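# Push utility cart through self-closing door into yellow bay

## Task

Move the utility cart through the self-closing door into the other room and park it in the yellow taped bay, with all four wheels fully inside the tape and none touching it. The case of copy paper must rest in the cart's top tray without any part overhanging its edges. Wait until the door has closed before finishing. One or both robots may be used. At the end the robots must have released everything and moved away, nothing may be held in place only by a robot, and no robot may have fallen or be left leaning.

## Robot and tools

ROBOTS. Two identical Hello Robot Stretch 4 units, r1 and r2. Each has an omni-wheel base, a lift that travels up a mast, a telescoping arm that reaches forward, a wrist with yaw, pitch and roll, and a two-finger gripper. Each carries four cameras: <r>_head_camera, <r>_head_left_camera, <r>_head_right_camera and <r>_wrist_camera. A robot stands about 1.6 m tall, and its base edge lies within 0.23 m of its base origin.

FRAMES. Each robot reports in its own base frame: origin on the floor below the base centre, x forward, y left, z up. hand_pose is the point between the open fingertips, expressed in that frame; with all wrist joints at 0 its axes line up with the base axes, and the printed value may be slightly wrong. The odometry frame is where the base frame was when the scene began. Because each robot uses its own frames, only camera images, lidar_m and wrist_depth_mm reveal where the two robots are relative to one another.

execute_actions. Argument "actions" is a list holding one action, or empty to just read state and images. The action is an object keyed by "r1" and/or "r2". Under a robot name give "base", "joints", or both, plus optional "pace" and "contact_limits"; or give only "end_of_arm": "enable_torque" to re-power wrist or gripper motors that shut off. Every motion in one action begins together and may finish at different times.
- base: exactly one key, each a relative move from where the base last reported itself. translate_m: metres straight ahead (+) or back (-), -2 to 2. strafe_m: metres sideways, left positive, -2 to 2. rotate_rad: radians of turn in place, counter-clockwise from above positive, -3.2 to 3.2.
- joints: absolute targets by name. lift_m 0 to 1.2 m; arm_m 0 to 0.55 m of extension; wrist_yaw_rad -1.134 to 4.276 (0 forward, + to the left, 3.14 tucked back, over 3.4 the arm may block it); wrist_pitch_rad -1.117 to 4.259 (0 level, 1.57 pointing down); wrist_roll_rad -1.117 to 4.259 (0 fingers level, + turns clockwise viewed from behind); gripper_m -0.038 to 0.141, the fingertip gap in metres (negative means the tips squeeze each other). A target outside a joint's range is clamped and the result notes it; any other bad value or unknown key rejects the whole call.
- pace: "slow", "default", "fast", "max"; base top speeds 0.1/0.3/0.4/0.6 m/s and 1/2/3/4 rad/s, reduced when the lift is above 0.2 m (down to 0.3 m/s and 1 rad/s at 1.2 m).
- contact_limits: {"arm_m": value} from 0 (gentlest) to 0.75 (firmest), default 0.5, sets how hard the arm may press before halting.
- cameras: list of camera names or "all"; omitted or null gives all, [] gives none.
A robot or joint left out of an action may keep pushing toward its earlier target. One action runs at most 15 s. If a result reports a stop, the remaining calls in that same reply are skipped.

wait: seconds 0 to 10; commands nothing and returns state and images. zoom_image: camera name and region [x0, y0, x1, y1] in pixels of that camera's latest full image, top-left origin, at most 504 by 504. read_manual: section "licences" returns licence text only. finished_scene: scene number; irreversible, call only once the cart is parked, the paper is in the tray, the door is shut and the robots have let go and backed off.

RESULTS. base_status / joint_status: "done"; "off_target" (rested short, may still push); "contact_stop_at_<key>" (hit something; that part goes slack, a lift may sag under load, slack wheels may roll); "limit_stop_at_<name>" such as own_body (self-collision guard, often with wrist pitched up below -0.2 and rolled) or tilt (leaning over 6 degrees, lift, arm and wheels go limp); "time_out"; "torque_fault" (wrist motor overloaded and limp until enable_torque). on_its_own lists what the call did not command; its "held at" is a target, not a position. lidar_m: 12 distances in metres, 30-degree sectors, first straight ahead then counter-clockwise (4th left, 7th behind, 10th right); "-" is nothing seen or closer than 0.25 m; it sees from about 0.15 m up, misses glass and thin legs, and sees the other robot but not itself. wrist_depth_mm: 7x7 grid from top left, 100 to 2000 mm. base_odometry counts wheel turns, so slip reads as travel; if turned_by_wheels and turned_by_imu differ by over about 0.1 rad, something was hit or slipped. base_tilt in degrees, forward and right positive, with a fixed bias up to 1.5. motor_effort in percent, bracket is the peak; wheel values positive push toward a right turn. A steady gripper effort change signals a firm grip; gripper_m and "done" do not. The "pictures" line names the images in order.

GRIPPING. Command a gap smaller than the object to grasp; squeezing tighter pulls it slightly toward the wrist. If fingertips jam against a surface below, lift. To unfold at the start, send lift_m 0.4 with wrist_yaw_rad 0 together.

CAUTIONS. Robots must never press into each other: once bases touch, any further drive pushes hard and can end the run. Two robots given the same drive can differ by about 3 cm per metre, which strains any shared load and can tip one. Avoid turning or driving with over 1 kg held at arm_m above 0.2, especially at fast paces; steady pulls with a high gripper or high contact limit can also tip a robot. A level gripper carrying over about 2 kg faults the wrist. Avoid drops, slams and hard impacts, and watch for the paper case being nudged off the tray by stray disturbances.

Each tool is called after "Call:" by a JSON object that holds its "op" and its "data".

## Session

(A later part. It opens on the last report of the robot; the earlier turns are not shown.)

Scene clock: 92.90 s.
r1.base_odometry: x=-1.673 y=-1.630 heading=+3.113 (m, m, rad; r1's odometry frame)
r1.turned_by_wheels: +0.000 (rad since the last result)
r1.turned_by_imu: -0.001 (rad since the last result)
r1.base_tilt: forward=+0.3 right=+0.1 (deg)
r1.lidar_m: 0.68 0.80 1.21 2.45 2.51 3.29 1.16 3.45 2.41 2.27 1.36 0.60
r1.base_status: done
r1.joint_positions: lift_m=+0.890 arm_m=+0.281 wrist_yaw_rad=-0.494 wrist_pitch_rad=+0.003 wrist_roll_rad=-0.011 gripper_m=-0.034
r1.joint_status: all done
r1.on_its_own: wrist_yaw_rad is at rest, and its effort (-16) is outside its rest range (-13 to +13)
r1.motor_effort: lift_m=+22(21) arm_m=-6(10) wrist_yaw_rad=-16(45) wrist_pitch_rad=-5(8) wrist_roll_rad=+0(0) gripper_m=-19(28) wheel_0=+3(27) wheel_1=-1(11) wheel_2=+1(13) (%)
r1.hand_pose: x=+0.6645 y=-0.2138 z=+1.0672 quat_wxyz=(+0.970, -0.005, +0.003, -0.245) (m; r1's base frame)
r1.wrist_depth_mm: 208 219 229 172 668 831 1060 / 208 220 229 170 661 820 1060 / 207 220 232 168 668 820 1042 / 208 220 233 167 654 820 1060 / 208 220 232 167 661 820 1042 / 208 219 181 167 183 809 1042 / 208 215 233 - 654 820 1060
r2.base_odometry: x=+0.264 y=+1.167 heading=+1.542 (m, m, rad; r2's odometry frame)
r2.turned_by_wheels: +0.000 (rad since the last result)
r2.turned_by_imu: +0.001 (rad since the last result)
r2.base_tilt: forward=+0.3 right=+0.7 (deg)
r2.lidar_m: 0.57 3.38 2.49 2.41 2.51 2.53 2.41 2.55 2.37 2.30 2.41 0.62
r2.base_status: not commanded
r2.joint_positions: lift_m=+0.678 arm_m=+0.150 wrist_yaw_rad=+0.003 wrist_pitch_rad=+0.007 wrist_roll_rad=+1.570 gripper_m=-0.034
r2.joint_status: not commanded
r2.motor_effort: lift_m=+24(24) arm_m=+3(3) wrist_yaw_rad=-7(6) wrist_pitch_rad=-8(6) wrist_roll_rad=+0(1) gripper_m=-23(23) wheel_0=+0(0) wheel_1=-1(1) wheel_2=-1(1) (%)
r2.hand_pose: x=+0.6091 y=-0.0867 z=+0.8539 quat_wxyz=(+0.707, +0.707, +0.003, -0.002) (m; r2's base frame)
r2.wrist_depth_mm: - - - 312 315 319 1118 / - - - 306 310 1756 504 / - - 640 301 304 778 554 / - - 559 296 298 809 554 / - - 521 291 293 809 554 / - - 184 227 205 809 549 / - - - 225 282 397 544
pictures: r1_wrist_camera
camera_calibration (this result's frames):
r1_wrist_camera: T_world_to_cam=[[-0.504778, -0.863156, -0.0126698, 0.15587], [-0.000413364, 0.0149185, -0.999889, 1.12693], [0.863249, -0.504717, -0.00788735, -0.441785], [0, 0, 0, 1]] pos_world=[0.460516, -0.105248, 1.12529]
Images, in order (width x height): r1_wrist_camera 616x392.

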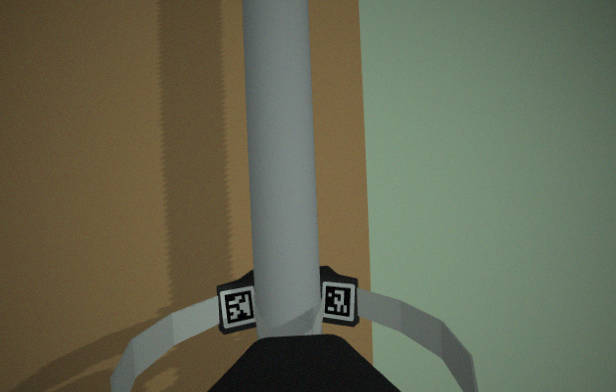

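Call:
{"op": "execute_actions", "data": {"actions": [{"r1":{"base":{"strafe_m":0.08},"joints":{"arm_m":0.14}}}], "cameras": []}}

Call:
{"op": "execute_actions", "data": {"actions": [{"r1":{"base":{"strafe_m":0.11},"joints":{"arm_m":0.0}}}], "cameras": []}}

Call:
{"op": "execute_actions", "data": {"actions": [{"r1":{"base":{"strafe_m":0.06},"joints":{"wrist_yaw_rad":-0.65},"pace":"slow"}}], "cameras": []}}

Call:
{"op": "execute_actions", "data": {"actions": [{"r1":{"base":{"strafe_m":0.065},"joints":{"wrist_yaw_rad":-0.8},"pace":"slow"}}], "cameras": ["r1_wrist_camera"]}}

Scene clock: 95.13 s.
r1.base_odometry: x=-1.676 y=-1.710 heading=+3.112 (m, m, rad; r1's odometry frame)
r1.turned_by_wheels: -0.001 (rad since the last result)
r1.turned_by_imu: -0.002 (rad since the last result)
r1.base_tilt: forward=+0.4 right=+0.1 (deg)
r1.lidar_m: 0.55 0.77 1.20 2.37 2.43 3.18 1.17 1.19 2.49 2.34 1.33 0.46
r1.base_status: done
r1.joint_positions: lift_m=+0.890 arm_m=+0.141 wrist_yaw_rad=-0.504 wrist_pitch_rad=+0.003 wrist_roll_rad=-0.011 gripper_m=-0.034
r1.joint_status: all done
r1.motor_effort: lift_m=+22(22) arm_m=-6(9) wrist_yaw_rad=+13(27) wrist_pitch_rad=-7(7) wrist_roll_rad=+0(2) gripper_m=-20(22) wheel_0=-5(15) wheel_1=+0(9) wheel_2=-6(6) (%)
r1.hand_pose: x=+0.5224 y=-0.2159 z=+1.0671 quat_wxyz=(+0.968, -0.005, +0.003, -0.249) (m; r1's base frame)
r1.wrist_depth_mm: 229 236 240 166 878 1118 1499 / 230 236 242 167 252 1098 1430 / 231 236 243 168 252 1098 1464 / 231 236 242 167 253 1098 1464 / 233 236 242 167 254 1098 1464 / 234 237 183 167 182 1078 1430 / 233 236 243 - 256 1098 1464
r2.base_odometry: x=+0.264 y=+1.167 heading=+1.542 (m, m, rad; r2's odometry frame)
r2.turned_by_wheels: +0.000 (rad since the last result)
r2.turned_by_imu: +0.001 (rad since the last result)
r2.base_tilt: forward=+0.2 right=+0.6 (deg)
r2.lidar_m: 0.56 3.36 2.50 2.41 2.54 2.53 2.41 2.53 2.38 2.29 2.40 0.62
r2.base_status: not commanded
r2.joint_positions: lift_m=+0.678 arm_m=+0.150 wrist_yaw_rad=+0.003 wrist_pitch_rad=+0.007 wrist_roll_rad=+1.570 gripper_m=-0.034
r2.joint_status: not commanded
r2.motor_effort: lift_m=+24(24) arm_m=+3(3) wrist_yaw_rad=-7(6) wrist_pitch_rad=-7(7) wrist_roll_rad=+1(1) gripper_m=-17(23) wheel_0=+0(0) wheel_1=-1(1) wheel_2=-1(1) (%)
r2.hand_pose: x=+0.6091 y=-0.0867 z=+0.8539 quat_wxyz=(+0.707, +0.707, +0.003, -0.002) (m; r2's base frame)
r2.wrist_depth_mm: - - - 312 315 319 1138 / - - - 306 309 1756 504 / - - 640 301 306 788 559 / - - 559 297 298 820 554 / - - 521 291 293 820 559 / - - 185 227 205 809 549 / - - - 225 281 397 549
pictures: none
No camera images: the call's "cameras" was empty. Leave "cameras" out to get every camera's image.

Scene clock: 96.67 s.
r1.base_odometry: x=-1.679 y=-1.819 heading=+3.112 (m, m, rad; r1's odometry frame)
r1.turned_by_wheels: -0.001 (rad since the last result)
r1.turned_by_imu: -0.002 (rad since the last result)
r1.base_tilt: forward=+0.3 right=+0.1 (deg)
r1.lidar_m: 0.47 0.75 1.19 2.26 2.34 3.05 1.20 1.20 2.62 2.48 1.36 0.35
r1.base_status: done
r1.joint_positions: lift_m=+0.890 arm_m=+0.001 wrist_yaw_rad=-0.508 wrist_pitch_rad=+0.003 wrist_roll_rad=-0.011 gripper_m=-0.034
r1.joint_status: all done
r1.on_its_own: wrist_yaw_rad is at rest, and its effort (+25) is outside its rest range (-13 to +13)
r1.motor_effort: lift_m=+22(22) arm_m=-4(8) wrist_yaw_rad=+25(25) wrist_pitch_rad=-7(8) wrist_roll_rad=+1(1) gripper_m=-18(24) wheel_0=-6(17) wheel_1=-1(12) wheel_2=-3(4) (%)
r1.hand_pose: x=+0.3817 y=-0.2168 z=+1.0671 quat_wxyz=(+0.968, -0.005, +0.003, -0.251) (m; r1's base frame)
r1.wrist_depth_mm: 268 260 251 167 238 1397 1921 / 268 259 251 167 238 1366 1808 / 270 260 253 166 240 1366 1863 / 271 263 254 167 240 1366 1863 / 272 263 255 168 241 1366 1808 / 273 265 185 166 183 1366 1808 / 274 264 257 - 242 1366 1863
r2.base_odometry: x=+0.264 y=+1.167 heading=+1.542 (m, m, rad; r2's odometry frame)
r2.turned_by_wheels: +0.000 (rad since the last result)
r2.turned_by_imu: +0.000 (rad since the last result)
r2.base_tilt: forward=+0.3 right=+0.8 (deg)
r2.lidar_m: 0.57 3.37 2.50 2.41 2.52 2.52 2.42 2.53 2.39 2.29 2.41 0.63
r2.base_status: not commanded
r2.joint_positions: lift_m=+0.678 arm_m=+0.150 wrist_yaw_rad=+0.003 wrist_pitch_rad=+0.007 wrist_roll_rad=+1.570 gripper_m=-0.034
r2.joint_status: not commanded
r2.motor_effort: lift_m=+24(24) arm_m=+3(3) wrist_yaw_rad=-6(6) wrist_pitch_rad=-7(7) wrist_roll_rad=+0(1) gripper_m=-19(22) wheel_0=+0(0) wheel_1=-1(1) wheel_2=+0(0) (%)
r2.hand_pose: x=+0.6091 y=-0.0867 z=+0.8539 quat_wxyz=(+0.707, +0.707, +0.003, -0.002) (m; r2's base frame)
r2.wrist_depth_mm: - - - 312 315 320 1118 / - - - 307 310 1756 508 / - - 640 301 303 778 554 / - - 559 296 298 809 554 / - - 521 291 293 820 549 / - - 185 227 205 809 549 / - - - 225 282 397 544
pictures: none
No camera images: the call's "cameras" was empty. Leave "cameras" out to get every camera's image.

Scene clock: 98.40 s.
r1.base_odometry: x=-1.681 y=-1.879 heading=+3.111 (m, m, rad; r1's odometry frame)
r1.turned_by_wheels: -0.001 (rad since the last result)
r1.turned_by_imu: -0.001 (rad since the last result)
r1.base_tilt: forward=+0.3 right=+0.2 (deg)
r1.lidar_m: 0.48 0.78 1.17 2.20 2.26 2.96 1.22 1.22 2.68 2.52 0.41 0.33
r1.base_status: done
r1.joint_positions: lift_m=+0.890 arm_m=+0.001 wrist_yaw_rad=-0.661 wrist_pitch_rad=+0.003 wrist_roll_rad=-0.011 gripper_m=-0.034
r1.joint_status: all done
r1.on_its_own: wrist_yaw_rad is at rest, and its effort (+29) is outside its rest range (-13 to +13)
r1.motor_effort: lift_m=+22(22) arm_m=-4(4) wrist_yaw_rad=+29(60) wrist_pitch_rad=-7(7) wrist_roll_rad=+0(0) gripper_m=-20(23) wheel_0=-11(10) wheel_1=+3(6) wheel_2=-3(5) (%)
r1.hand_pose: x=+0.3463 y=-0.2461 z=+1.0671 quat_wxyz=(+0.946, -0.005, +0.003, -0.324) (m; r1's base frame)
r1.wrist_depth_mm: 249 247 246 165 244 - - / 250 248 246 166 243 - - / 250 249 248 167 244 - - / 251 249 247 168 246 - - / 252 251 248 168 246 1983 - / 254 250 183 167 184 1983 - / 253 252 250 - 247 1863 -
r2.base_odometry: x=+0.264 y=+1.167 heading=+1.542 (m, m, rad; r2's odometry frame)
r2.turned_by_wheels: +0.000 (rad since the last result)
r2.turned_by_imu: +0.001 (rad since the last result)
r2.base_tilt: forward=+0.2 right=+0.6 (deg)
r2.lidar_m: 0.57 3.36 2.50 2.41 2.51 2.52 2.41 2.52 2.39 2.31 2.40 0.63
r2.base_status: not commanded
r2.joint_positions: lift_m=+0.678 arm_m=+0.150 wrist_yaw_rad=+0.003 wrist_pitch_rad=+0.007 wrist_roll_rad=+1.570 gripper_m=-0.034
r2.joint_status: not commanded
r2.motor_effort: lift_m=+24(24) arm_m=+3(3) wrist_yaw_rad=-7(7) wrist_pitch_rad=-7(7) wrist_roll_rad=+1(0) gripper_m=-19(21) wheel_0=+0(1) wheel_1=-1(1) wheel_2=-1(1) (%)
r2.hand_pose: x=+0.6091 y=-0.0867 z=+0.8539 quat_wxyz=(+0.707, +0.707, +0.003, -0.002) (m; r2's base frame)
r2.wrist_depth_mm: - - - 312 314 319 1138 / - - - 307 310 1708 508 / - - 640 303 304 788 554 / - - 559 296 297 820 559 / - - 521 291 293 809 554 / - - 185 226 205 798 549 / - - - 225 282 397 544
pictures: none
No camera images: the call's "cameras" was empty. Leave "cameras" out to get every camera's image.

Scene clock: 100.17 s.
r1.base_odometry: x=-1.683 y=-1.944 heading=+3.109 (m, m, rad; r1's odometry frame)
r1.turned_by_wheels: -0.001 (rad since the last result)
r1.turned_by_imu: -0.002 (rad since the last result)
r1.base_tilt: forward=+0.3 right=+0.2 (deg)
r1.lidar_m: 0.48 0.88 1.17 2.14 2.19 2.86 1.22 1.23 2.76 2.59 0.33 0.31
r1.base_status: done
r1.joint_positions: lift_m=+0.890 arm_m=+0.001 wrist_yaw_rad=-0.815 wrist_pitch_rad=+0.003 wrist_roll_rad=-0.011 gripper_m=-0.034
r1.joint_status: all done
r1.on_its_own: wrist_yaw_rad is at rest, and its effort (+42) is outside its rest range (-13 to +13)
r1.motor_effort: lift_m=+22(21) arm_m=-3(5) wrist_yaw_rad=+42(48) wrist_pitch_rad=-8(8) wrist_roll_rad=+0(0) gripper_m=-18(20) wheel_0=-11(13) wheel_1=+1(6) wheel_2=-6(4) (%)
r1.hand_pose: x=+0.3063 y=-0.2699 z=+1.0671 quat_wxyz=(+0.918, -0.005, +0.004, -0.396) (m; r1's base frame)
r1.wrist_depth_mm: 235 237 241 167 247 - - / 235 238 241 166 248 - - / 236 239 243 166 248 - - / 236 240 243 166 250 - - / 236 240 244 167 250 - - / 237 241 183 166 184 - - / 238 239 244 - 251 - -
r2.base_odometry: x=+0.264 y=+1.167 heading=+1.542 (m, m, rad; r2's odometry frame)
r2.turned_by_wheels: +0.000 (rad since the last result)
r2.turned_by_imu: +0.001 (rad since the last result)
r2.base_tilt: forward=+0.4 right=+0.7 (deg)
r2.lidar_m: 0.57 3.37 2.50 2.39 2.53 2.53 2.41 2.53 2.39 2.29 2.40 0.64
r2.base_status: not commanded
r2.joint_positions: lift_m=+0.678 arm_m=+0.150 wrist_yaw_rad=+0.003 wrist_pitch_rad=+0.007 wrist_roll_rad=+1.570 gripper_m=-0.034
r2.joint_status: not commanded
r2.motor_effort: lift_m=+24(24) arm_m=+3(3) wrist_yaw_rad=-7(6) wrist_pitch_rad=-7(7) wrist_roll_rad=+1(0) gripper_m=-20(20) wheel_0=+0(0) wheel_1=-1(1) wheel_2=-1(1) (%)
r2.hand_pose: x=+0.6091 y=-0.0867 z=+0.8539 quat_wxyz=(+0.707, +0.707, +0.003, -0.002) (m; r2's base frame)
r2.wrist_depth_mm: - - - 312 315 319 1138 / - - - 307 310 1756 508 / - - 640 301 304 788 559 / - - 564 297 298 820 559 / - - 521 291 294 809 554 / - - 185 227 205 798 549 / - - - 225 281 397 544
pictures: r1_wrist_camera
camera_calibration (this result's frames):
r1_wrist_camera: T_world_to_cam=[[-0.75109, -0.660079, -0.0126391, 0.0568785], [0.00409765, 0.014483, -0.999887, 1.12603], [0.660187, -0.751057, -0.00817329, -0.164859], [0, 0, 0, 1]] pos_world=[0.146944, -0.102582, 1.12528]
Images, in order (width x height): r1_wrist_camera 616x392.

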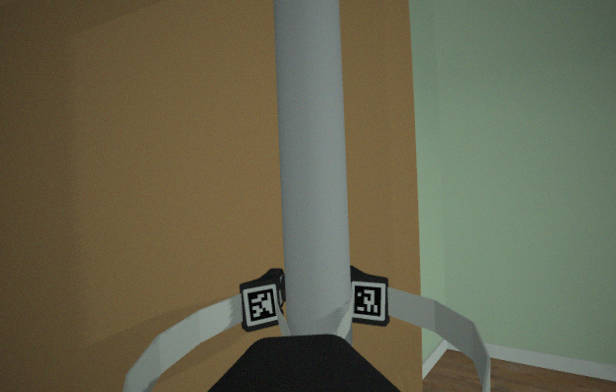

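Call:
{"op": "execute_actions", "data": {"actions": [{"r1":{"base":{"translate_m":-0.14},"joints":{"arm_m":0.12}}}], "cameras": []}}

Call:
{"op": "execute_actions", "data": {"actions": [{"r1":{"base":{"strafe_m":0.13},"joints":{"arm_m":0.03}}}], "cameras": []}}

Call:
{"op": "execute_actions", "data": {"actions": [{"r1":{"base":{"strafe_m":0.11},"joints":{"wrist_yaw_rad":-0.93},"pace":"slow"}}], "cameras": ["r1_wrist_camera","r1_head_right_camera"]}}

Scene clock: 103.13 s.
r1.base_odometry: x=-1.543 y=-1.949 heading=+3.110 (m, m, rad; r1's odometry frame)
r1.turned_by_wheels: +0.001 (rad since the last result)
r1.turned_by_imu: -0.037 (rad since the last result)
r1.base_tilt: forward=+0.4 right=+0.2 (deg)
r1.lidar_m: 0.57 0.97 1.30 2.13 2.18 2.77 1.08 1.10 2.78 2.60 1.60 0.43
r1.base_status: done
r1.joint_positions: lift_m=+0.890 arm_m=+0.120 wrist_yaw_rad=-0.786 wrist_pitch_rad=+0.003 wrist_roll_rad=-0.011 gripper_m=-0.034
r1.joint_status: all done
r1.on_its_own: wrist_yaw_rad is at rest, and its effort (-39) is outside its rest range (-13 to +13)
r1.motor_effort: lift_m=+21(22) arm_m=+3(12) wrist_yaw_rad=-39(73) wrist_pitch_rad=-5(7) wrist_roll_rad=-1(0) gripper_m=-19(22) wheel_0=+3(19) wheel_1=-1(11) wheel_2=+8(10) (%)
r1.hand_pose: x=+0.4323 y=-0.2660 z=+1.0673 quat_wxyz=(+0.924, -0.005, +0.003, -0.383) (m; r1's base frame)
r1.wrist_depth_mm: 236 239 241 244 1921 - - / 237 240 242 245 1921 - - / 238 240 243 174 1983 - - / 238 240 244 172 1863 - - / 239 242 243 170 1863 - - / 240 242 180 169 182 - - / 240 242 245 - 250 - -
r2.base_odometry: x=+0.264 y=+1.167 heading=+1.542 (m, m, rad; r2's odometry frame)
r2.turned_by_wheels: +0.000 (rad since the last result)
r2.turned_by_imu: +0.001 (rad since the last result)
r2.base_tilt: forward=+0.3 right=+0.5 (deg)
r2.lidar_m: 0.57 3.37 2.51 2.41 2.50 2.54 2.42 2.54 2.39 2.30 2.40 0.63
r2.base_status: not commanded
r2.joint_positions: lift_m=+0.678 arm_m=+0.150 wrist_yaw_rad=+0.003 wrist_pitch_rad=+0.007 wrist_roll_rad=+1.570 gripper_m=-0.034
r2.joint_status: not commanded
r2.motor_effort: lift_m=+24(24) arm_m=+3(3) wrist_yaw_rad=-6(7) wrist_pitch_rad=-8(7) wrist_roll_rad=+1(1) gripper_m=-23(20) wheel_0=+0(0) wheel_1=-1(1) wheel_2=-1(1) (%)
r2.hand_pose: x=+0.6091 y=-0.0867 z=+0.8539 quat_wxyz=(+0.707, +0.707, +0.003, -0.002) (m; r2's base frame)
r2.wrist_depth_mm: - - - 310 315 319 1138 / - - - 307 310 1756 504 / - - 640 303 304 778 559 / - - 559 297 298 820 554 / - - 521 291 291 809 559 / - - 185 227 205 809 549 / - - - 225 282 397 549
pictures: none
No camera images: the call's "cameras" was empty. Leave "cameras" out to get every camera's image.

Scene clock: 104.77 s.
r1.base_odometry: x=-1.547 y=-2.078 heading=+3.111 (m, m, rad; r1's odometry frame)
r1.turned_by_wheels: +0.001 (rad since the last result)
r1.turned_by_imu: +0.001 (rad since the last result)
r1.base_tilt: forward=+0.4 right=+0.1 (deg)
r1.lidar_m: 0.56 1.00 1.31 2.00 2.03 2.63 1.19 1.12 2.92 2.72 0.41 0.34
r1.base_status: done
r1.joint_positions: lift_m=+0.890 arm_m=+0.031 wrist_yaw_rad=-0.793 wrist_pitch_rad=+0.003 wrist_roll_rad=-0.011 gripper_m=-0.034
r1.joint_status: all done
r1.on_its_own: wrist_yaw_rad is at rest, and its effort (-22) is outside its rest range (-13 to +13)
r1.motor_effort: lift_m=+21(22) arm_m=-8(14) wrist_yaw_rad=-22(84) wrist_pitch_rad=-7(6) wrist_roll_rad=-1(2) gripper_m=-19(23) wheel_0=-1(8) wheel_1=+2(12) wheel_2=+7(11) (%)
r1.hand_pose: x=+0.3425 y=-0.2669 z=+1.0672 quat_wxyz=(+0.922, -0.005, +0.003, -0.386) (m; r1's base frame)
r1.wrist_depth_mm: 270 260 251 237 236 - - / 271 262 251 173 237 - - / 272 260 251 171 237 - - / 273 262 253 170 239 - - / 274 264 255 169 239 - - / 276 266 181 168 181 - - / 277 263 257 - 238 - -
r2.base_odometry: x=+0.264 y=+1.167 heading=+1.542 (m, m, rad; r2's odometry frame)
r2.turned_by_wheels: +0.000 (rad since the last result)
r2.turned_by_imu: +0.001 (rad since the last result)
r2.base_tilt: forward=+0.4 right=+0.6 (deg)
r2.lidar_m: 0.56 3.35 2.51 2.41 2.52 2.53 2.42 2.53 2.38 2.30 2.40 0.64
r2.base_status: not commanded
r2.joint_positions: lift_m=+0.678 arm_m=+0.150 wrist_yaw_rad=+0.003 wrist_pitch_rad=+0.007 wrist_roll_rad=+1.570 gripper_m=-0.034
r2.joint_status: not commanded
r2.motor_effort: lift_m=+24(24) arm_m=+3(3) wrist_yaw_rad=-6(7) wrist_pitch_rad=-6(7) wrist_roll_rad=+1(0) gripper_m=-24(22) wheel_0=+0(0) wheel_1=-1(1) wheel_2=+0(1) (%)
r2.hand_pose: x=+0.6091 y=-0.0867 z=+0.8539 quat_wxyz=(+0.707, +0.707, +0.003, -0.002) (m; r2's base frame)
r2.wrist_depth_mm: - - - 312 315 319 1118 / - - - 307 310 1708 508 / - - 640 303 306 788 559 / - - 559 297 297 809 554 / - - 521 291 293 820 554 / - - 185 227 205 798 549 / - - - 225 282 397 549
pictures: none
No camera images: the call's "cameras" was empty. Leave "cameras" out to get every camera's image.

Scene clock: 107.00 s.
r1.base_odometry: x=-1.550 y=-2.188 heading=+3.111 (m, m, rad; r1's odometry frame)
r1.turned_by_wheels: +0.000 (rad since the last result)
r1.turned_by_imu: -0.001 (rad since the last result)
r1.base_tilt: forward=+0.3 right=+0.2 (deg)
r1.lidar_m: 0.57 1.00 1.26 1.89 1.92 2.49 - 1.14 3.04 2.82 0.34 0.33
r1.base_status: done
r1.joint_positions: lift_m=+0.890 arm_m=+0.031 wrist_yaw_rad=-0.937 wrist_pitch_rad=+0.003 wrist_roll_rad=-0.011 gripper_m=-0.034
r1.joint_status: all done
r1.on_its_own: wrist_yaw_rad is at rest, and its effort (+17) is outside its rest range (-13 to +13)
r1.motor_effort: lift_m=+21(22) arm_m=-5(8) wrist_yaw_rad=+17(100) wrist_pitch_rad=-6(7) wrist_roll_rad=+0(0) gripper_m=-23(23) wheel_0=-6(7) wheel_1=+4(6) wheel_2=+0(18) (%)
r1.hand_pose: x=+0.3023 y=-0.2842 z=+1.0672 quat_wxyz=(+0.892, -0.004, +0.004, -0.451) (m; r1's base frame)
r1.wrist_depth_mm: 266 258 251 167 238 - - / 267 259 252 168 238 - - / 268 260 253 167 240 - - / 268 262 254 167 241 - - / 271 263 254 167 242 - - / 272 264 184 167 183 - - / 272 264 256 - 241 - -
r2.base_odometry: x=+0.264 y=+1.167 heading=+1.542 (m, m, rad; r2's odometry frame)
r2.turned_by_wheels: +0.000 (rad since the last result)
r2.turned_by_imu: +0.001 (rad since the last result)
r2.base_tilt: forward=+0.2 right=+0.6 (deg)
r2.lidar_m: 0.58 2.31 2.50 2.42 2.54 2.54 2.41 2.54 2.39 2.31 2.41 0.64
r2.base_status: not commanded
r2.joint_positions: lift_m=+0.678 arm_m=+0.150 wrist_yaw_rad=+0.003 wrist_pitch_rad=+0.007 wrist_roll_rad=+1.570 gripper_m=-0.034
r2.joint_status: not commanded
r2.motor_effort: lift_m=+24(24) arm_m=+3(3) wrist_yaw_rad=-6(6) wrist_pitch_rad=-7(7) wrist_roll_rad=+1(1) gripper_m=-23(24) wheel_0=+0(0) wheel_1=-1(1) wheel_2=-1(1) (%)
r2.hand_pose: x=+0.6091 y=-0.0867 z=+0.8539 quat_wxyz=(+0.707, +0.707, +0.003, -0.002) (m; r2's base frame)
r2.wrist_depth_mm: - - - 312 315 320 1118 / - - - 307 310 1708 504 / - - 640 301 304 788 559 / - - 564 296 298 820 554 / - - 521 291 291 820 554 / - - 185 226 206 798 549 / - - - 224 282 397 544
pictures: r1_head_right_camera, r1_wrist_camera
camera_calibration (this result's frames):
r1_wrist_camera: T_world_to_cam=[[-0.825781, -0.56385, -0.0126369, 0.0942811], [0.00597685, 0.013656, -0.999889, 1.12553], [0.56396, -0.825764, -0.00790683, -0.165362], [0, 0, 0, 1]] pos_world=[0.164386, -0.09876, 1.12529]
Images, in order (width x height): r1_head_right_camera 420x672, r1_wrist_camera 616x392.

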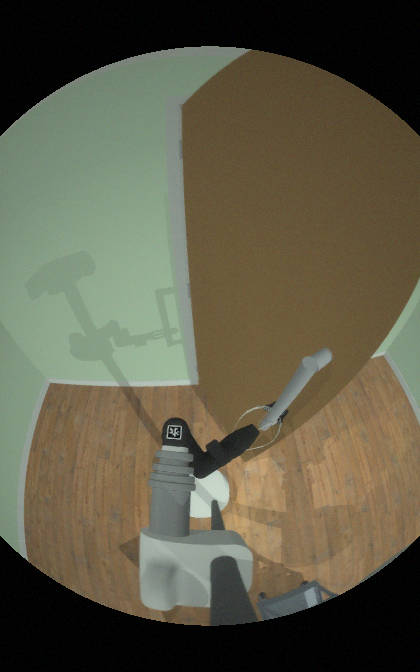

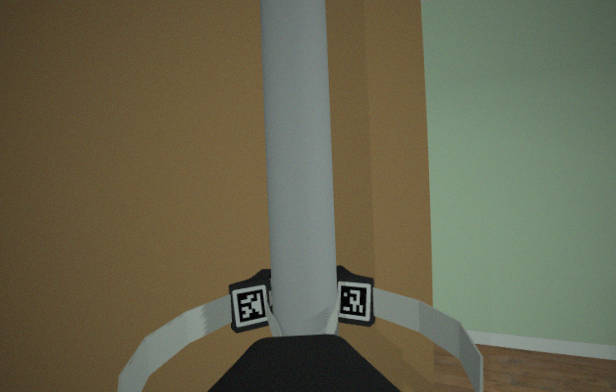

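Call:
{"op": "execute_actions", "data": {"actions": [{"r1":{"base":{"strafe_m":0.12},"joints":{"wrist_yaw_rad":-1.03},"pace":"slow"}}], "cameras": []}}

Call:
{"op": "execute_actions", "data": {"actions": [{"r1":{"base":{"strafe_m":0.27},"joints":{"wrist_yaw_rad":-1.12,"arm_m":0.02},"pace":"slow"},"r2":{"base":{"translate_m":0.3},"pace":"slow"}}], "cameras": ["r2_head_camera","r1_head_right_camera"]}}

Scene clock: 110.13 s.
r1.base_odometry: x=-1.554 y=-2.308 heading=+3.110 (m, m, rad; r1's odometry frame)
r1.turned_by_wheels: -0.001 (rad since the last result)
r1.turned_by_imu: -0.002 (rad since the last result)
r1.base_tilt: forward=+0.3 right=+0.2 (deg)
r1.lidar_m: 0.69 0.98 1.26 1.77 1.82 2.31 - 1.19 3.18 2.94 0.31 0.40
r1.base_status: done
r1.joint_positions: lift_m=+0.890 arm_m=+0.030 wrist_yaw_rad=-1.046 wrist_pitch_rad=+0.003 wrist_roll_rad=-0.011 gripper_m=-0.034
r1.joint_status: all done
r1.on_its_own: wrist_yaw_rad is at rest, and its effort (+45) is outside its rest range (-13 to +13)
r1.motor_effort: lift_m=+21(22) arm_m=-2(5) wrist_yaw_rad=+45(47) wrist_pitch_rad=-6(7) wrist_roll_rad=+1(1) gripper_m=-16(23) wheel_0=-8(9) wheel_1=+4(8) wheel_2=-6(5) (%)
r1.hand_pose: x=+0.2701 y=-0.2935 z=+1.0672 quat_wxyz=(+0.866, -0.004, +0.004, -0.500) (m; r1's base frame)
r1.wrist_depth_mm: 273 264 253 166 236 - - / 274 264 254 166 236 - - / 276 265 254 165 237 - - / 276 266 256 167 238 - - / 278 267 258 168 239 - - / 279 270 185 166 184 - - / 281 268 259 - 239 - -
r2.base_odometry: x=+0.264 y=+1.167 heading=+1.542 (m, m, rad; r2's odometry frame)
r2.turned_by_wheels: +0.000 (rad since the last result)
r2.turned_by_imu: +0.001 (rad since the last result)
r2.base_tilt: forward=+0.3 right=+0.6 (deg)
r2.lidar_m: 0.57 2.26 2.50 2.41 2.52 2.53 2.42 2.52 2.38 2.30 2.40 0.62
r2.base_status: not commanded
r2.joint_positions: lift_m=+0.678 arm_m=+0.150 wrist_yaw_rad=+0.003 wrist_pitch_rad=+0.007 wrist_roll_rad=+1.570 gripper_m=-0.034
r2.joint_status: not commanded
r2.motor_effort: lift_m=+24(24) arm_m=+3(3) wrist_yaw_rad=-7(7) wrist_pitch_rad=-7(7) wrist_roll_rad=+0(1) gripper_m=-20(23) wheel_0=+0(0) wheel_1=-1(1) wheel_2=-1(0) (%)
r2.hand_pose: x=+0.6091 y=-0.0867 z=+0.8539 quat_wxyz=(+0.707, +0.707, +0.003, -0.002) (m; r2's base frame)
r2.wrist_depth_mm: - - - 312 317 320 1138 / - - - 306 310 1756 508 / - - 647 301 304 788 559 / - - 559 296 297 820 554 / - - 521 291 293 809 549 / - - 184 227 205 798 549 / - 1008 - 226 281 397 544
pictures: none
No camera images: the call's "cameras" was empty. Leave "cameras" out to get every camera's image.

Scene clock: 114.40 s.
r1.base_odometry: x=-1.562 y=-2.578 heading=+3.110 (m, m, rad; r1's odometry frame)
r1.turned_by_wheels: +0.000 (rad since the last result)
r1.turned_by_imu: -0.002 (rad since the last result)
r1.base_tilt: forward=+0.3 right=+0.2 (deg)
r1.lidar_m: 0.93 0.96 1.24 1.49 1.54 1.97 - 1.20 1.14 3.21 0.29 0.44
r1.base_status: done
r1.joint_positions: lift_m=+0.890 arm_m=+0.021 wrist_yaw_rad=-1.126 wrist_pitch_rad=+0.003 wrist_roll_rad=-0.011 gripper_m=-0.034
r1.joint_status: all done
r1.on_its_own: wrist_yaw_rad is at rest, and its effort (+17) is outside its rest range (-13 to +13)
r1.motor_effort: lift_m=+22(21) arm_m=-3(10) wrist_yaw_rad=+17(43) wrist_pitch_rad=-6(8) wrist_roll_rad=+1(1) gripper_m=-21(23) wheel_0=-4(11) wheel_1=+4(7) wheel_2=-5(7) (%)
r1.hand_pose: x=+0.2368 y=-0.2980 z=+1.0673 quat_wxyz=(+0.846, -0.004, +0.004, -0.534) (m; r1's base frame)
r1.wrist_depth_mm: 364 314 277 167 224 - - / 364 317 278 168 225 - - / 366 317 279 168 227 - - / 373 320 281 167 228 - - / 373 322 283 167 229 - - / 377 327 185 167 182 - - / 384 324 290 - 227 - -
r2.base_odometry: x=+0.272 y=+1.467 heading=+1.542 (m, m, rad; r2's odometry frame)
r2.turned_by_wheels: +0.000 (rad since the last result)
r2.turned_by_imu: +0.000 (rad since the last result)
r2.base_tilt: forward=+0.3 right=+0.5 (deg)
r2.lidar_m: 0.60 2.07 2.50 2.43 2.50 2.84 2.72 2.84 2.38 2.31 2.43 0.61
r2.base_status: done
r2.joint_positions: lift_m=+0.678 arm_m=+0.150 wrist_yaw_rad=-0.005 wrist_pitch_rad=+0.007 wrist_roll_rad=+1.570 gripper_m=-0.034
r2.joint_status: not commanded
r2.on_its_own: wrist_yaw_rad is at rest, and its effort (+14) is outside its rest range (-13 to +13)
r2.motor_effort: lift_m=+24(24) arm_m=+3(3) wrist_yaw_rad=+14(20) wrist_pitch_rad=-6(6) wrist_roll_rad=+1(1) gripper_m=-20(18) wheel_0=+1(7) wheel_1=+2(5) wheel_2=-5(9) (%)
r2.hand_pose: x=+0.6085 y=-0.0887 z=+0.8540 quat_wxyz=(+0.707, +0.707, +0.001, -0.004) (m; r2's base frame)
r2.wrist_depth_mm: - - - 228 287 303 304 / - - - 228 289 1863 521 / - - 585 228 287 831 559 / - - 525 289 289 831 554 / - - 580 289 289 809 549 / - - 183 229 207 778 549 / - - - 229 289 364 544
pictures: r1_head_right_camera, r2_head_camera
Images, in order (width x height): r1_head_right_camera 420x672, r2_head_camera 420x560.

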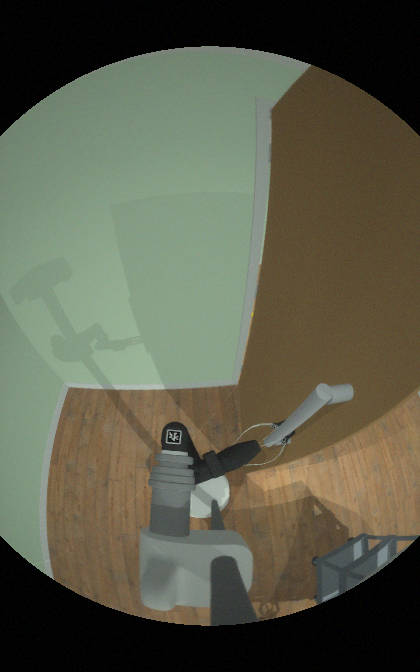

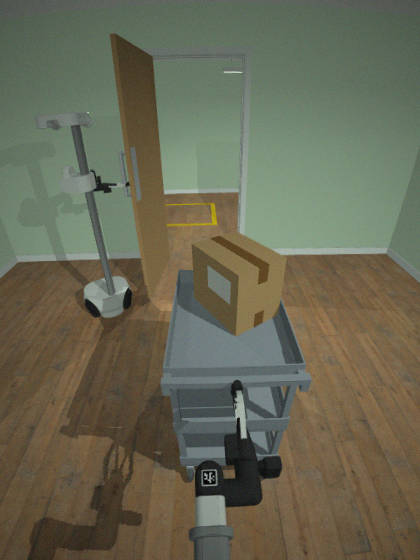

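Call:
{"op": "execute_actions", "data": {"actions": [{"r2":{"base":{"translate_m":0.3}}}], "cameras": ["r2_head_camera","r1_head_right_camera"]}}

Call:
{"op": "zoom_image", "data": {"camera": "r1_head_right_camera", "region": [260,460,420,620]}}

Scene clock: 117.77 s.
r1.base_odometry: x=-1.562 y=-2.578 heading=+3.110 (m, m, rad; r1's odometry frame)
r1.turned_by_wheels: +0.000 (rad since the last result)
r1.turned_by_imu: -0.001 (rad since the last result)
r1.base_tilt: forward=+0.3 right=+0.2 (deg)
r1.lidar_m: 0.93 0.97 1.24 1.48 1.53 1.97 - 1.24 0.98 3.22 0.29 0.44
r1.base_status: not commanded
r1.joint_positions: lift_m=+0.890 arm_m=+0.021 wrist_yaw_rad=-1.126 wrist_pitch_rad=+0.003 wrist_roll_rad=-0.011 gripper_m=-0.034
r1.joint_status: not commanded
r1.on_its_own: wrist_yaw_rad is at rest, and its effort (+18) is outside its rest range (-13 to +13)
r1.motor_effort: lift_m=+21(21) arm_m=-3(3) wrist_yaw_rad=+18(18) wrist_pitch_rad=-6(5) wrist_roll_rad=+1(1) gripper_m=-17(18) wheel_0=-5(5) wheel_1=+4(4) wheel_2=-5(5) (%)
r1.hand_pose: x=+0.2368 y=-0.2980 z=+1.0673 quat_wxyz=(+0.846, -0.004, +0.004, -0.534) (m; r1's base frame)
r1.wrist_depth_mm: 364 315 277 167 224 - - / 366 317 278 168 225 - - / 366 320 279 167 226 - - / 370 320 281 167 229 - - / 373 322 283 168 228 - - / 377 325 185 167 183 - - / 382 325 290 - 228 - -
r2.base_odometry: x=+0.281 y=+1.767 heading=+1.542 (m, m, rad; r2's odometry frame)
r2.turned_by_wheels: +0.000 (rad since the last result)
r2.turned_by_imu: -0.001 (rad since the last result)
r2.base_tilt: forward=+0.3 right=+0.6 (deg)
r2.lidar_m: 0.60 1.80 2.50 2.43 2.50 3.15 3.05 3.15 2.39 2.31 2.42 0.62
r2.base_status: done
r2.joint_positions: lift_m=+0.678 arm_m=+0.150 wrist_yaw_rad=-0.003 wrist_pitch_rad=+0.007 wrist_roll_rad=+1.570 gripper_m=-0.034
r2.joint_status: not commanded
r2.motor_effort: lift_m=+24(24) arm_m=+3(3) wrist_yaw_rad=+10(23) wrist_pitch_rad=-7(6) wrist_roll_rad=+1(1) gripper_m=-16(27) wheel_0=+0(6) wheel_1=-1(7) wheel_2=-2(10) (%)
r2.hand_pose: x=+0.6086 y=-0.0883 z=+0.8540 quat_wxyz=(+0.707, +0.707, +0.001, -0.003) (m; r2's base frame)
r2.wrist_depth_mm: - - - 209 264 1863 809 / - - 574 213 270 788 549 / - - 535 218 276 820 559 / - - 508 222 282 809 559 / - - 741 285 289 809 554 / - - 185 228 206 750 549 / - 1576 1618 233 300 340 517
pictures: r1_head_right_camera, r2_head_camera
Images, in order (width x height): r1_head_right_camera 420x672, r2_head_camera 420x560.

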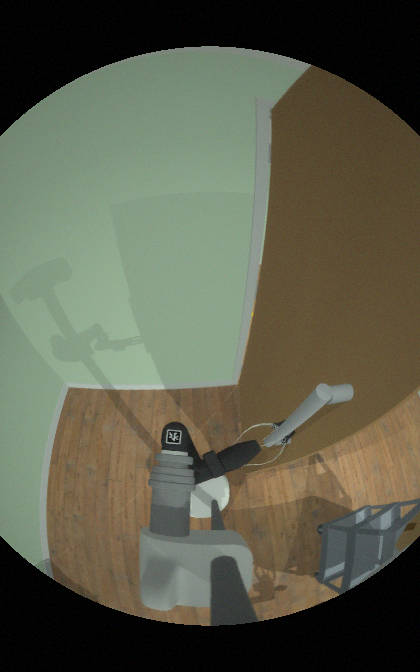

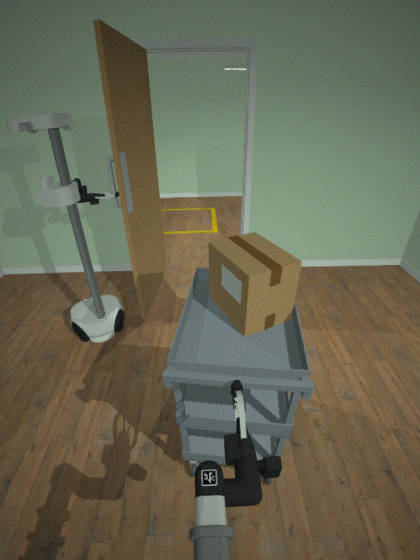

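Region (260, 460, 420, 620) of r1_head_right_camera's 420x672 image, scaled by 3.150, with more detail than that image has.

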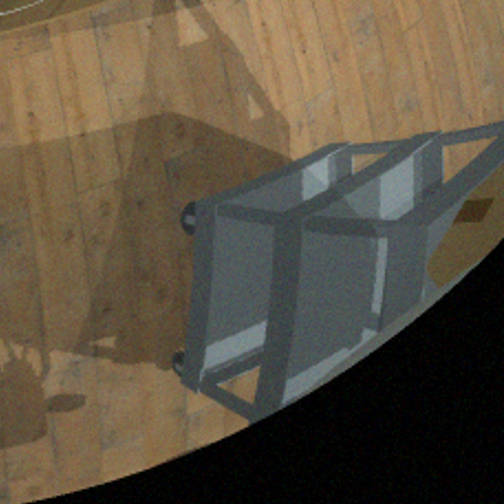

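Call:
{"op": "execute_actions", "data": {"actions": [{"r2":{"joints":{"gripper_m":0.06}}}], "cameras": []}}

Call:
{"op": "execute_actions", "data": {"actions": [{"r2":{"joints":{"arm_m":0,"gripper_m":0.14},"base":{"rotate_rad":-3.14}}}], "cameras": []}}

Call:
{"op": "execute_actions", "data": {"actions": [{"r2":{"joints":{"lift_m":0.32},"base":{"strafe_m":0.75},"pace":"fast"}}], "cameras": []}}

Call:
{"op": "execute_actions", "data": {"actions": [{"r2":{"base":{"translate_m":-2.0},"pace":"fast"}}], "cameras": ["r2_head_camera","r2_wrist_camera"]}}

Scene clock: 122.00 s.
r1.base_odometry: x=-1.562 y=-2.578 heading=+3.110 (m, m, rad; r1's odometry frame)
r1.turned_by_wheels: +0.000 (rad since the last result)
r1.turned_by_imu: -0.002 (rad since the last result)
r1.base_tilt: forward=+0.3 right=+0.2 (deg)
r1.lidar_m: 0.92 0.95 1.24 1.50 1.52 1.97 - 1.25 0.96 3.21 0.28 0.45
r1.base_status: not commanded
r1.joint_positions: lift_m=+0.890 arm_m=+0.021 wrist_yaw_rad=-1.126 wrist_pitch_rad=+0.003 wrist_roll_rad=-0.011 gripper_m=-0.034
r1.joint_status: not commanded
r1.on_its_own: wrist_yaw_rad is at rest, and its effort (+18) is outside its rest range (-13 to +13)
r1.motor_effort: lift_m=+22(21) arm_m=-3(3) wrist_yaw_rad=+18(17) wrist_pitch_rad=-5(5) wrist_roll_rad=+1(0) gripper_m=-19(19) wheel_0=-5(5) wheel_1=+4(4) wheel_2=-4(4) (%)
r1.hand_pose: x=+0.2368 y=-0.2980 z=+1.0673 quat_wxyz=(+0.846, -0.004, +0.004, -0.534) (m; r1's base frame)
r1.wrist_depth_mm: 362 314 277 168 224 - - / 366 317 277 168 224 - - / 366 319 281 167 227 - - / 370 320 281 167 227 - - / 375 322 282 167 229 - - / 377 327 185 167 182 - - / 379 324 289 - 229 - -
r2.base_odometry: x=+0.281 y=+1.767 heading=+1.542 (m, m, rad; r2's odometry frame)
r2.turned_by_wheels: +0.000 (rad since the last result)
r2.turned_by_imu: +0.001 (rad since the last result)
r2.base_tilt: forward=+0.4 right=+0.6 (deg)
r2.lidar_m: 0.62 1.80 2.47 2.43 2.51 3.15 3.05 3.14 2.39 2.30 2.41 0.60
r2.base_status: not commanded
r2.joint_positions: lift_m=+0.678 arm_m=+0.150 wrist_yaw_rad=+0.000 wrist_pitch_rad=+0.006 wrist_roll_rad=+1.570 gripper_m=+0.060
r2.joint_status: all done
r2.motor_effort: lift_m=+24(24) arm_m=+3(3) wrist_yaw_rad=+3(13) wrist_pitch_rad=-5(6) wrist_roll_rad=+2(0) gripper_m=+0(26) wheel_0=+0(0) wheel_1=-1(1) wheel_2=-2(4) (%)
r2.hand_pose: x=+0.6089 y=-0.0875 z=+0.8541 quat_wxyz=(+0.707, +0.707, +0.002, -0.002) (m; r2's base frame)
r2.wrist_depth_mm: - - - 217 273 1863 492 / - - 585 222 279 809 554 / - - 544 227 286 831 559 / - - 521 289 293 820 559 / - - - 296 298 809 554 / - - 198 301 208 750 549 / - 1661 1708 142 314 1537 521
pictures: none
No camera images: the call's "cameras" was empty. Leave "cameras" out to get every camera's image.

Scene clock: 124.87 s.
r1.base_odometry: x=-1.562 y=-2.578 heading=+3.110 (m, m, rad; r1's odometry frame)
r1.turned_by_wheels: +0.000 (rad since the last result)
r1.turned_by_imu: -0.001 (rad since the last result)
r1.base_tilt: forward=+0.3 right=+0.1 (deg)
r1.lidar_m: 0.93 0.95 1.23 1.50 1.52 1.97 - 1.23 0.99 3.21 0.29 0.45
r1.base_status: not commanded
r1.joint_positions: lift_m=+0.890 arm_m=+0.021 wrist_yaw_rad=-1.126 wrist_pitch_rad=+0.003 wrist_roll_rad=-0.011 gripper_m=-0.034
r1.joint_status: not commanded
r1.on_its_own: wrist_yaw_rad is at rest, and its effort (+17) is outside its rest range (-13 to +13)
r1.motor_effort: lift_m=+22(22) arm_m=-3(4) wrist_yaw_rad=+17(17) wrist_pitch_rad=-5(5) wrist_roll_rad=+3(1) gripper_m=-19(19) wheel_0=-5(5) wheel_1=+4(4) wheel_2=-5(5) (%)
r1.hand_pose: x=+0.2368 y=-0.2980 z=+1.0673 quat_wxyz=(+0.846, -0.004, +0.004, -0.534) (m; r1's base frame)
r1.wrist_depth_mm: 364 315 276 167 224 - - / 364 317 278 168 225 - - / 366 317 278 168 227 - - / 370 322 282 167 228 - - / 373 324 283 168 228 - - / 379 327 185 167 183 - - / 382 324 287 - 227 - -
r2.base_odometry: x=+0.281 y=+1.767 heading=-1.598 (m, m, rad; r2's odometry frame)
r2.turned_by_wheels: -3.140 (rad since the last result)
r2.turned_by_imu: -3.222 (rad since the last result)
r2.base_tilt: forward=+0.2 right=+0.5 (deg)
r2.lidar_m: 3.01 3.13 2.43 2.33 2.44 0.61 0.61 1.80 2.51 2.40 2.47 3.12
r2.base_status: done
r2.joint_positions: lift_m=+0.678 arm_m=+0.001 wrist_yaw_rad=+0.000 wrist_pitch_rad=+0.006 wrist_roll_rad=+1.570 gripper_m=+0.140
r2.joint_status: all done
r2.motor_effort: lift_m=+24(24) arm_m=-8(7) wrist_yaw_rad=+1(1) wrist_pitch_rad=-5(6) wrist_roll_rad=+1(1) gripper_m=+2(1) wheel_0=+0(7) wheel_1=-1(7) wheel_2=-1(4) (%)
r2.hand_pose: x=+0.4609 y=-0.0874 z=+0.8541 quat_wxyz=(+0.707, +0.707, +0.002, -0.002) (m; r2's base frame)
r2.wrist_depth_mm: - - - - - 1863 1281 / - - - - - 1863 1255 / - - - - - 1863 1281 / - - - - - 1863 1281 / - - - - - 1863 1255 / - - - - - 213 1255 / - - - 143 - 1708 1255
pictures: none
No camera images: the call's "cameras" was empty. Leave "cameras" out to get every camera's image.

Scene clock: 128.00 s.
r1.base_odometry: x=-1.562 y=-2.578 heading=+3.110 (m, m, rad; r1's odometry frame)
r1.turned_by_wheels: +0.000 (rad since the last result)
r1.turned_by_imu: -0.001 (rad since the last result)
r1.base_tilt: forward=+0.4 right=+0.2 (deg)
r1.lidar_m: 0.93 0.97 1.24 1.50 1.54 1.97 - 1.24 0.99 3.21 0.30 0.46
r1.base_status: not commanded
r1.joint_positions: lift_m=+0.890 arm_m=+0.021 wrist_yaw_rad=-1.126 wrist_pitch_rad=+0.003 wrist_roll_rad=-0.011 gripper_m=-0.034
r1.joint_status: not commanded
r1.on_its_own: wrist_yaw_rad is at rest, and its effort (+17) is outside its rest range (-13 to +13)
r1.motor_effort: lift_m=+21(22) arm_m=-4(3) wrist_yaw_rad=+17(18) wrist_pitch_rad=-6(6) wrist_roll_rad=+0(1) gripper_m=-19(18) wheel_0=-5(5) wheel_1=+4(4) wheel_2=-4(5) (%)
r1.hand_pose: x=+0.2368 y=-0.2980 z=+1.0673 quat_wxyz=(+0.846, -0.004, +0.004, -0.534) (m; r1's base frame)
r1.wrist_depth_mm: 364 315 277 167 224 - - / 366 315 279 168 225 - - / 366 319 281 167 227 - - / 368 320 279 167 228 - - / 373 324 285 168 229 - - / 375 325 185 167 183 - - / 382 325 290 - 228 - -
r2.base_odometry: x=+1.031 y=+1.746 heading=-1.598 (m, m, rad; r2's odometry frame)
r2.turned_by_wheels: +0.000 (rad since the last result)
r2.turned_by_imu: +0.001 (rad since the last result)
r2.base_tilt: forward=+0.3 right=+0.7 (deg)
r2.lidar_m: 3.00 2.23 1.63 1.56 1.62 2.26 2.79 0.71 0.87 3.15 3.24 3.12
r2.base_status: done
r2.joint_positions: lift_m=+0.320 arm_m=+0.001 wrist_yaw_rad=+0.000 wrist_pitch_rad=+0.006 wrist_roll_rad=+1.570 gripper_m=+0.140
r2.joint_status: all done
r2.motor_effort: lift_m=+16(19) arm_m=-8(8) wrist_yaw_rad=+1(0) wrist_pitch_rad=-4(5) wrist_roll_rad=+1(1) gripper_m=-2(3) wheel_0=+1(12) wheel_1=-1(11) wheel_2=-1(1) (%)
r2.hand_pose: x=+0.4608 y=-0.0874 z=+0.4967 quat_wxyz=(+0.707, +0.707, +0.002, -0.002) (m; r2's base frame)
r2.wrist_depth_mm: - - - - - 1078 715 / - - - - - 1078 723 / - - - - - 1078 732 / - - - - - 1060 723 / - - - - - 1078 723 / - - - - 1756 213 723 / - - - 143 1921 976 715
pictures: none
No camera images: the call's "cameras" was empty. Leave "cameras" out to get every camera's image.

Scene clock: 134.30 s.
r1.base_odometry: x=-1.562 y=-2.578 heading=+3.110 (m, m, rad; r1's odometry frame)
r1.turned_by_wheels: +0.000 (rad since the last result)
r1.turned_by_imu: -0.002 (rad since the last result)
r1.base_tilt: forward=+0.3 right=+0.1 (deg)
r1.lidar_m: 0.94 0.95 1.22 1.50 1.54 1.98 - 1.24 0.98 1.44 0.30 0.44
r1.base_status: not commanded
r1.joint_positions: lift_m=+0.890 arm_m=+0.021 wrist_yaw_rad=-1.126 wrist_pitch_rad=+0.003 wrist_roll_rad=-0.011 gripper_m=-0.034
r1.joint_status: not commanded
r1.on_its_own: wrist_yaw_rad is at rest, and its effort (+15) is outside its rest range (-13 to +13)
r1.motor_effort: lift_m=+21(22) arm_m=-3(4) wrist_yaw_rad=+15(19) wrist_pitch_rad=-6(6) wrist_roll_rad=+0(1) gripper_m=-18(18) wheel_0=-5(5) wheel_1=+4(4) wheel_2=-4(5) (%)
r1.hand_pose: x=+0.2368 y=-0.2980 z=+1.0673 quat_wxyz=(+0.846, -0.004, +0.004, -0.534) (m; r1's base frame)
r1.wrist_depth_mm: 364 315 277 167 224 - - / 366 317 277 168 225 - - / 364 317 279 167 227 - - / 368 320 281 167 228 - - / 373 322 283 168 229 - - / 377 325 185 167 182 - - / 382 325 290 - 228 1366 -
r2.base_odometry: x=+1.087 y=+3.745 heading=-1.598 (m, m, rad; r2's odometry frame)
r2.turned_by_wheels: +0.000 (rad since the last result)
r2.turned_by_imu: +0.003 (rad since the last result)
r2.base_tilt: forward=+0.3 right=+0.6 (deg)
r2.lidar_m: 5.02 2.22 1.61 1.56 1.09 0.79 0.77 0.79 1.27 1.24 0.99 0.79
r2.base_status: done
r2.joint_positions: lift_m=+0.320 arm_m=+0.001 wrist_yaw_rad=+0.000 wrist_pitch_rad=+0.006 wrist_roll_rad=+1.570 gripper_m=+0.140
r2.joint_status: not commanded
r2.motor_effort: lift_m=+17(17) arm_m=-8(8) wrist_yaw_rad=+1(1) wrist_pitch_rad=-4(5) wrist_roll_rad=+1(0) gripper_m=+0(1) wheel_0=+1(5) wheel_1=+0(5) wheel_2=-1(10) (%)
r2.hand_pose: x=+0.4608 y=-0.0874 z=+0.4967 quat_wxyz=(+0.707, +0.707, +0.002, -0.002) (m; r2's base frame)
r2.wrist_depth_mm: 661 535 854 525 1118 699 521 / - 778 1118 1118 - 854 691 / - - - - - 1078 732 / - - - - - 1078 732 / - - - - - 1078 723 / - - - - 1708 213 723 / - - - 143 1863 976 715
pictures: r2_head_camera, r2_wrist_camera
camera_calibration (this result's frames):
r2_wrist_camera: T_world_to_cam=[[0.00498621, -0.00402471, -0.999979, 0.489836], [0.028401, 0.999589, -0.00388152, 0.143332], [0.999584, -0.0283811, 0.00509847, -0.24301], [0, 0, 0, 1]] pos_world=[0.236395, -0.148198, 0.491621]
Images, in order (width x height): r2_head_camera 420x560, r2_wrist_camera 616x392.

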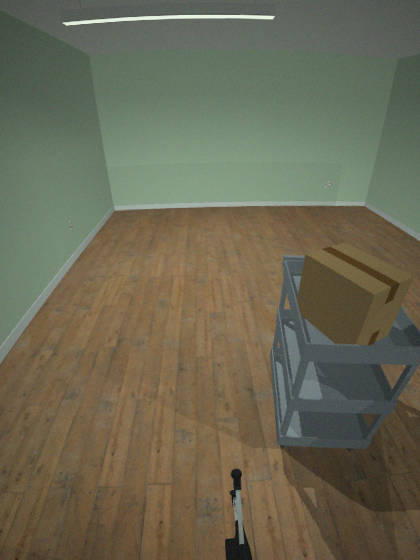

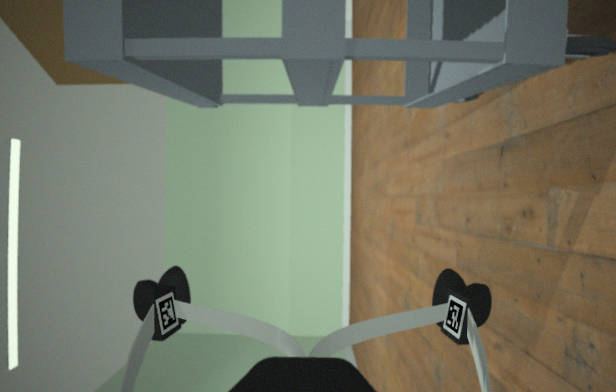

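Call:
{"op": "execute_actions", "data": {"actions": [{"r2":{"base":{"strafe_m":-0.5},"joints":{"arm_m":0.2}}}], "cameras": []}}

Call:
{"op": "execute_actions", "data": {"actions": [{"r2":{"joints":{"arm_m":0.3}}}], "cameras": []}}

Call:
{"op": "execute_actions", "data": {"actions": [{"r2":{"joints":{"gripper_m":0.03}}}], "cameras": ["r2_head_camera","r2_wrist_camera"]}}

Scene clock: 138.60 s.
r1.base_odometry: x=-1.562 y=-2.578 heading=+3.110 (m, m, rad; r1's odometry frame)
r1.turned_by_wheels: +0.000 (rad since the last result)
r1.turned_by_imu: -0.002 (rad since the last result)
r1.base_tilt: forward=+0.3 right=+0.2 (deg)
r1.lidar_m: 0.93 0.95 1.24 1.50 1.52 1.98 - 1.23 0.98 0.96 0.30 0.45
r1.base_status: not commanded
r1.joint_positions: lift_m=+0.890 arm_m=+0.021 wrist_yaw_rad=-1.126 wrist_pitch_rad=+0.003 wrist_roll_rad=-0.011 gripper_m=-0.034
r1.joint_status: not commanded
r1.on_its_own: wrist_yaw_rad is at rest, and its effort (+15) is outside its rest range (-13 to +13)
r1.motor_effort: lift_m=+21(21) arm_m=-3(3) wrist_yaw_rad=+15(16) wrist_pitch_rad=-6(5) wrist_roll_rad=+1(0) gripper_m=-16(18) wheel_0=-5(5) wheel_1=+4(4) wheel_2=-4(4) (%)
r1.hand_pose: x=+0.2368 y=-0.2980 z=+1.0673 quat_wxyz=(+0.846, -0.004, +0.004, -0.534) (m; r1's base frame)
r1.wrist_depth_mm: 362 315 277 167 224 - - / 364 315 277 168 225 - - / 366 320 279 168 226 - - / 368 320 281 167 227 - - / 373 322 283 168 229 - - / 377 327 184 167 182 - - / 382 325 289 - 228 976 -
r2.base_odometry: x=+0.587 y=+3.759 heading=-1.598 (m, m, rad; r2's odometry frame)
r2.turned_by_wheels: +0.000 (rad since the last result)
r2.turned_by_imu: +0.001 (rad since the last result)
r2.base_tilt: forward=+0.3 right=+0.6 (deg)
r2.lidar_m: 0.71 2.93 2.15 2.06 1.11 0.78 0.78 0.95 0.76 0.74 1.00 0.72
r2.base_status: done
r2.joint_positions: lift_m=+0.320 arm_m=+0.199 wrist_yaw_rad=+0.000 wrist_pitch_rad=+0.006 wrist_roll_rad=+1.570 gripper_m=+0.140
r2.joint_status: all done
r2.motor_effort: lift_m=+17(17) arm_m=+8(8) wrist_yaw_rad=+0(0) wrist_pitch_rad=-5(4) wrist_roll_rad=+1(0) gripper_m=-1(3) wheel_0=-1(9) wheel_1=+1(9) wheel_2=+0(2) (%)
r2.hand_pose: x=+0.6579 y=-0.0874 z=+0.4967 quat_wxyz=(+0.707, +0.707, +0.002, -0.002) (m; r2's base frame)
r2.wrist_depth_mm: 273 277 271 264 267 270 267 / 382 564 - 270 1576 809 484 / 384 569 - 274 1983 750 504 / 387 574 - 281 1983 741 504 / 387 574 931 286 1983 732 504 / 387 473 293 291 904 213 500 / 384 530 - 143 1863 609 496
pictures: none
No camera images: the call's "cameras" was empty. Leave "cameras" out to get every camera's image.

Scene clock: 139.90 s.
r1.base_odometry: x=-1.562 y=-2.578 heading=+3.110 (m, m, rad; r1's odometry frame)
r1.turned_by_wheels: +0.000 (rad since the last result)
r1.turned_by_imu: -0.001 (rad since the last result)
r1.base_tilt: forward=+0.3 right=+0.1 (deg)
r1.lidar_m: 0.93 0.97 1.23 1.49 1.52 1.96 - 1.24 0.99 0.95 0.29 0.46
r1.base_status: not commanded
r1.joint_positions: lift_m=+0.890 arm_m=+0.021 wrist_yaw_rad=-1.126 wrist_pitch_rad=+0.003 wrist_roll_rad=-0.011 gripper_m=-0.034
r1.joint_status: not commanded
r1.on_its_own: wrist_yaw_rad is at rest, and its effort (+15) is outside its rest range (-13 to +13)
r1.motor_effort: lift_m=+21(21) arm_m=-3(4) wrist_yaw_rad=+15(16) wrist_pitch_rad=-7(6) wrist_roll_rad=+0(0) gripper_m=-20(20) wheel_0=-5(5) wheel_1=+4(4) wheel_2=-4(5) (%)
r1.hand_pose: x=+0.2368 y=-0.2980 z=+1.0673 quat_wxyz=(+0.846, -0.004, +0.004, -0.534) (m; r1's base frame)
r1.wrist_depth_mm: 364 315 277 167 224 - - / 366 317 279 167 224 - - / 368 319 281 167 227 - - / 368 320 282 167 229 - - / 373 322 283 168 229 - - / 377 327 185 167 183 - - / 382 324 289 - 228 960 -
r2.base_odometry: x=+0.587 y=+3.759 heading=-1.598 (m, m, rad; r2's odometry frame)
r2.turned_by_wheels: +0.000 (rad since the last result)
r2.turned_by_imu: +0.000 (rad since the last result)
r2.base_tilt: forward=+0.3 right=+0.6 (deg)
r2.lidar_m: 0.69 2.95 2.13 2.07 1.09 0.80 0.79 0.98 0.77 0.75 0.99 0.70
r2.base_status: not commanded
r2.joint_positions: lift_m=+0.320 arm_m=+0.299 wrist_yaw_rad=+0.000 wrist_pitch_rad=+0.006 wrist_roll_rad=+1.570 gripper_m=+0.140
r2.joint_status: all done
r2.motor_effort: lift_m=+17(17) arm_m=+8(8) wrist_yaw_rad=+0(1) wrist_pitch_rad=-4(4) wrist_roll_rad=+0(1) gripper_m=+1(3) wheel_0=-1(1) wheel_1=+1(1) wheel_2=+0(0) (%)
r2.hand_pose: x=+0.7579 y=-0.0874 z=+0.4967 quat_wxyz=(+0.707, +0.707, +0.002, -0.002) (m; r2's base frame)
r2.wrist_depth_mm: 389 - 171 169 169 1060 676 / 382 569 174 172 174 699 496 / 387 569 178 176 177 741 504 / 387 574 181 179 180 741 504 / 387 574 185 183 184 732 500 / 387 469 187 186 186 212 500 / 384 535 193 143 1499 585 496
pictures: none
No camera images: the call's "cameras" was empty. Leave "cameras" out to get every camera's image.

Scene clock: 142.00 s.
r1.base_odometry: x=-1.562 y=-2.578 heading=+3.110 (m, m, rad; r1's odometry frame)
r1.turned_by_wheels: +0.000 (rad since the last result)
r1.turned_by_imu: -0.001 (rad since the last result)
r1.base_tilt: forward=+0.3 right=+0.2 (deg)
r1.lidar_m: 0.93 0.96 1.26 1.50 1.52 1.95 - 1.23 0.99 0.95 0.30 0.44
r1.base_status: not commanded
r1.joint_positions: lift_m=+0.890 arm_m=+0.021 wrist_yaw_rad=-1.126 wrist_pitch_rad=+0.003 wrist_roll_rad=-0.011 gripper_m=-0.034
r1.joint_status: not commanded
r1.on_its_own: wrist_yaw_rad is at rest, and its effort (+16) is outside its rest range (-13 to +13)
r1.motor_effort: lift_m=+22(22) arm_m=-3(3) wrist_yaw_rad=+16(18) wrist_pitch_rad=-5(5) wrist_roll_rad=+0(1) gripper_m=-19(21) wheel_0=-5(5) wheel_1=+4(4) wheel_2=-5(5) (%)
r1.hand_pose: x=+0.2368 y=-0.2980 z=+1.0673 quat_wxyz=(+0.846, -0.004, +0.004, -0.534) (m; r1's base frame)
r1.wrist_depth_mm: 364 315 278 167 224 - - / 364 317 278 168 224 - - / 368 320 281 167 226 - - / 368 322 281 167 228 - - / 373 322 282 168 229 - - / 377 325 184 167 182 - - / 379 324 289 - 229 976 -
r2.base_odometry: x=+0.587 y=+3.759 heading=-1.598 (m, m, rad; r2's odometry frame)
r2.turned_by_wheels: +0.000 (rad since the last result)
r2.turned_by_imu: +0.001 (rad since the last result)
r2.base_tilt: forward=+0.2 right=+0.7 (deg)
r2.lidar_m: 0.69 2.94 2.15 2.06 1.09 0.79 0.78 0.97 0.76 0.73 1.00 0.71
r2.base_status: not commanded
r2.joint_positions: lift_m=+0.320 arm_m=+0.299 wrist_yaw_rad=+0.003 wrist_pitch_rad=+0.013 wrist_roll_rad=+1.569 gripper_m=+0.030
r2.joint_status: all done
r2.on_its_own: wrist_pitch_rad is at rest, and its effort (-24) is outside its rest range (-23 to +23)
r2.motor_effort: lift_m=+20(20) arm_m=+4(8) wrist_yaw_rad=-8(8) wrist_pitch_rad=-24(24) wrist_roll_rad=+3(2) gripper_m=-20(24) wheel_0=-1(2) wheel_1=+0(1) wheel_2=+3(3) (%)
r2.hand_pose: x=+0.7589 y=-0.0865 z=+0.4945 quat_wxyz=(+0.708, +0.707, +0.006, -0.003) (m; r2's base frame)
r2.wrist_depth_mm: 399 - 158 158 159 1042 634 / 394 591 161 162 732 707 488 / 399 591 165 164 1499 707 492 / 402 597 168 168 1430 715 488 / 399 597 172 172 798 715 484 / 399 521 176 176 178 654 484 / 397 - 179 178 1430 530 492
pictures: r2_head_camera, r2_wrist_camera
camera_calibration (this result's frames):
r2_wrist_camera: T_world_to_cam=[[-0.00183653, -0.00448156, -0.999988, 0.491235], [0.0251311, 0.999674, -0.0045263, 0.136731], [0.999682, -0.0251391, -0.00172331, -0.537346], [0, 0, 0, 1]] pos_world=[0.534641, -0.147993, 0.490922]
Images, in order (width x height): r2_head_camera 420x560, r2_wrist_camera 616x392.

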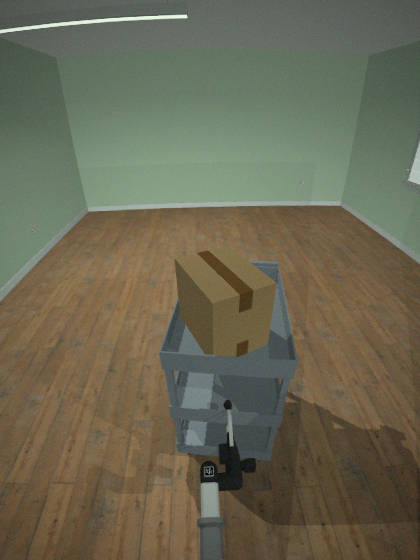

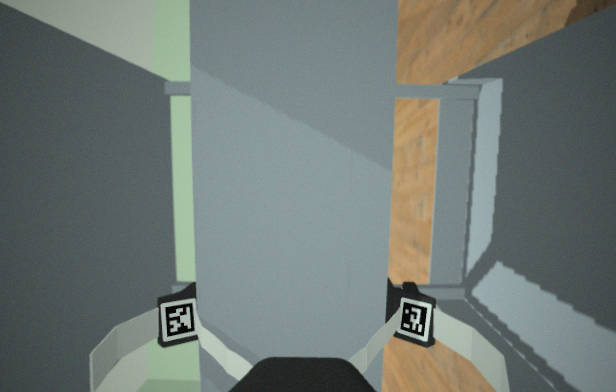

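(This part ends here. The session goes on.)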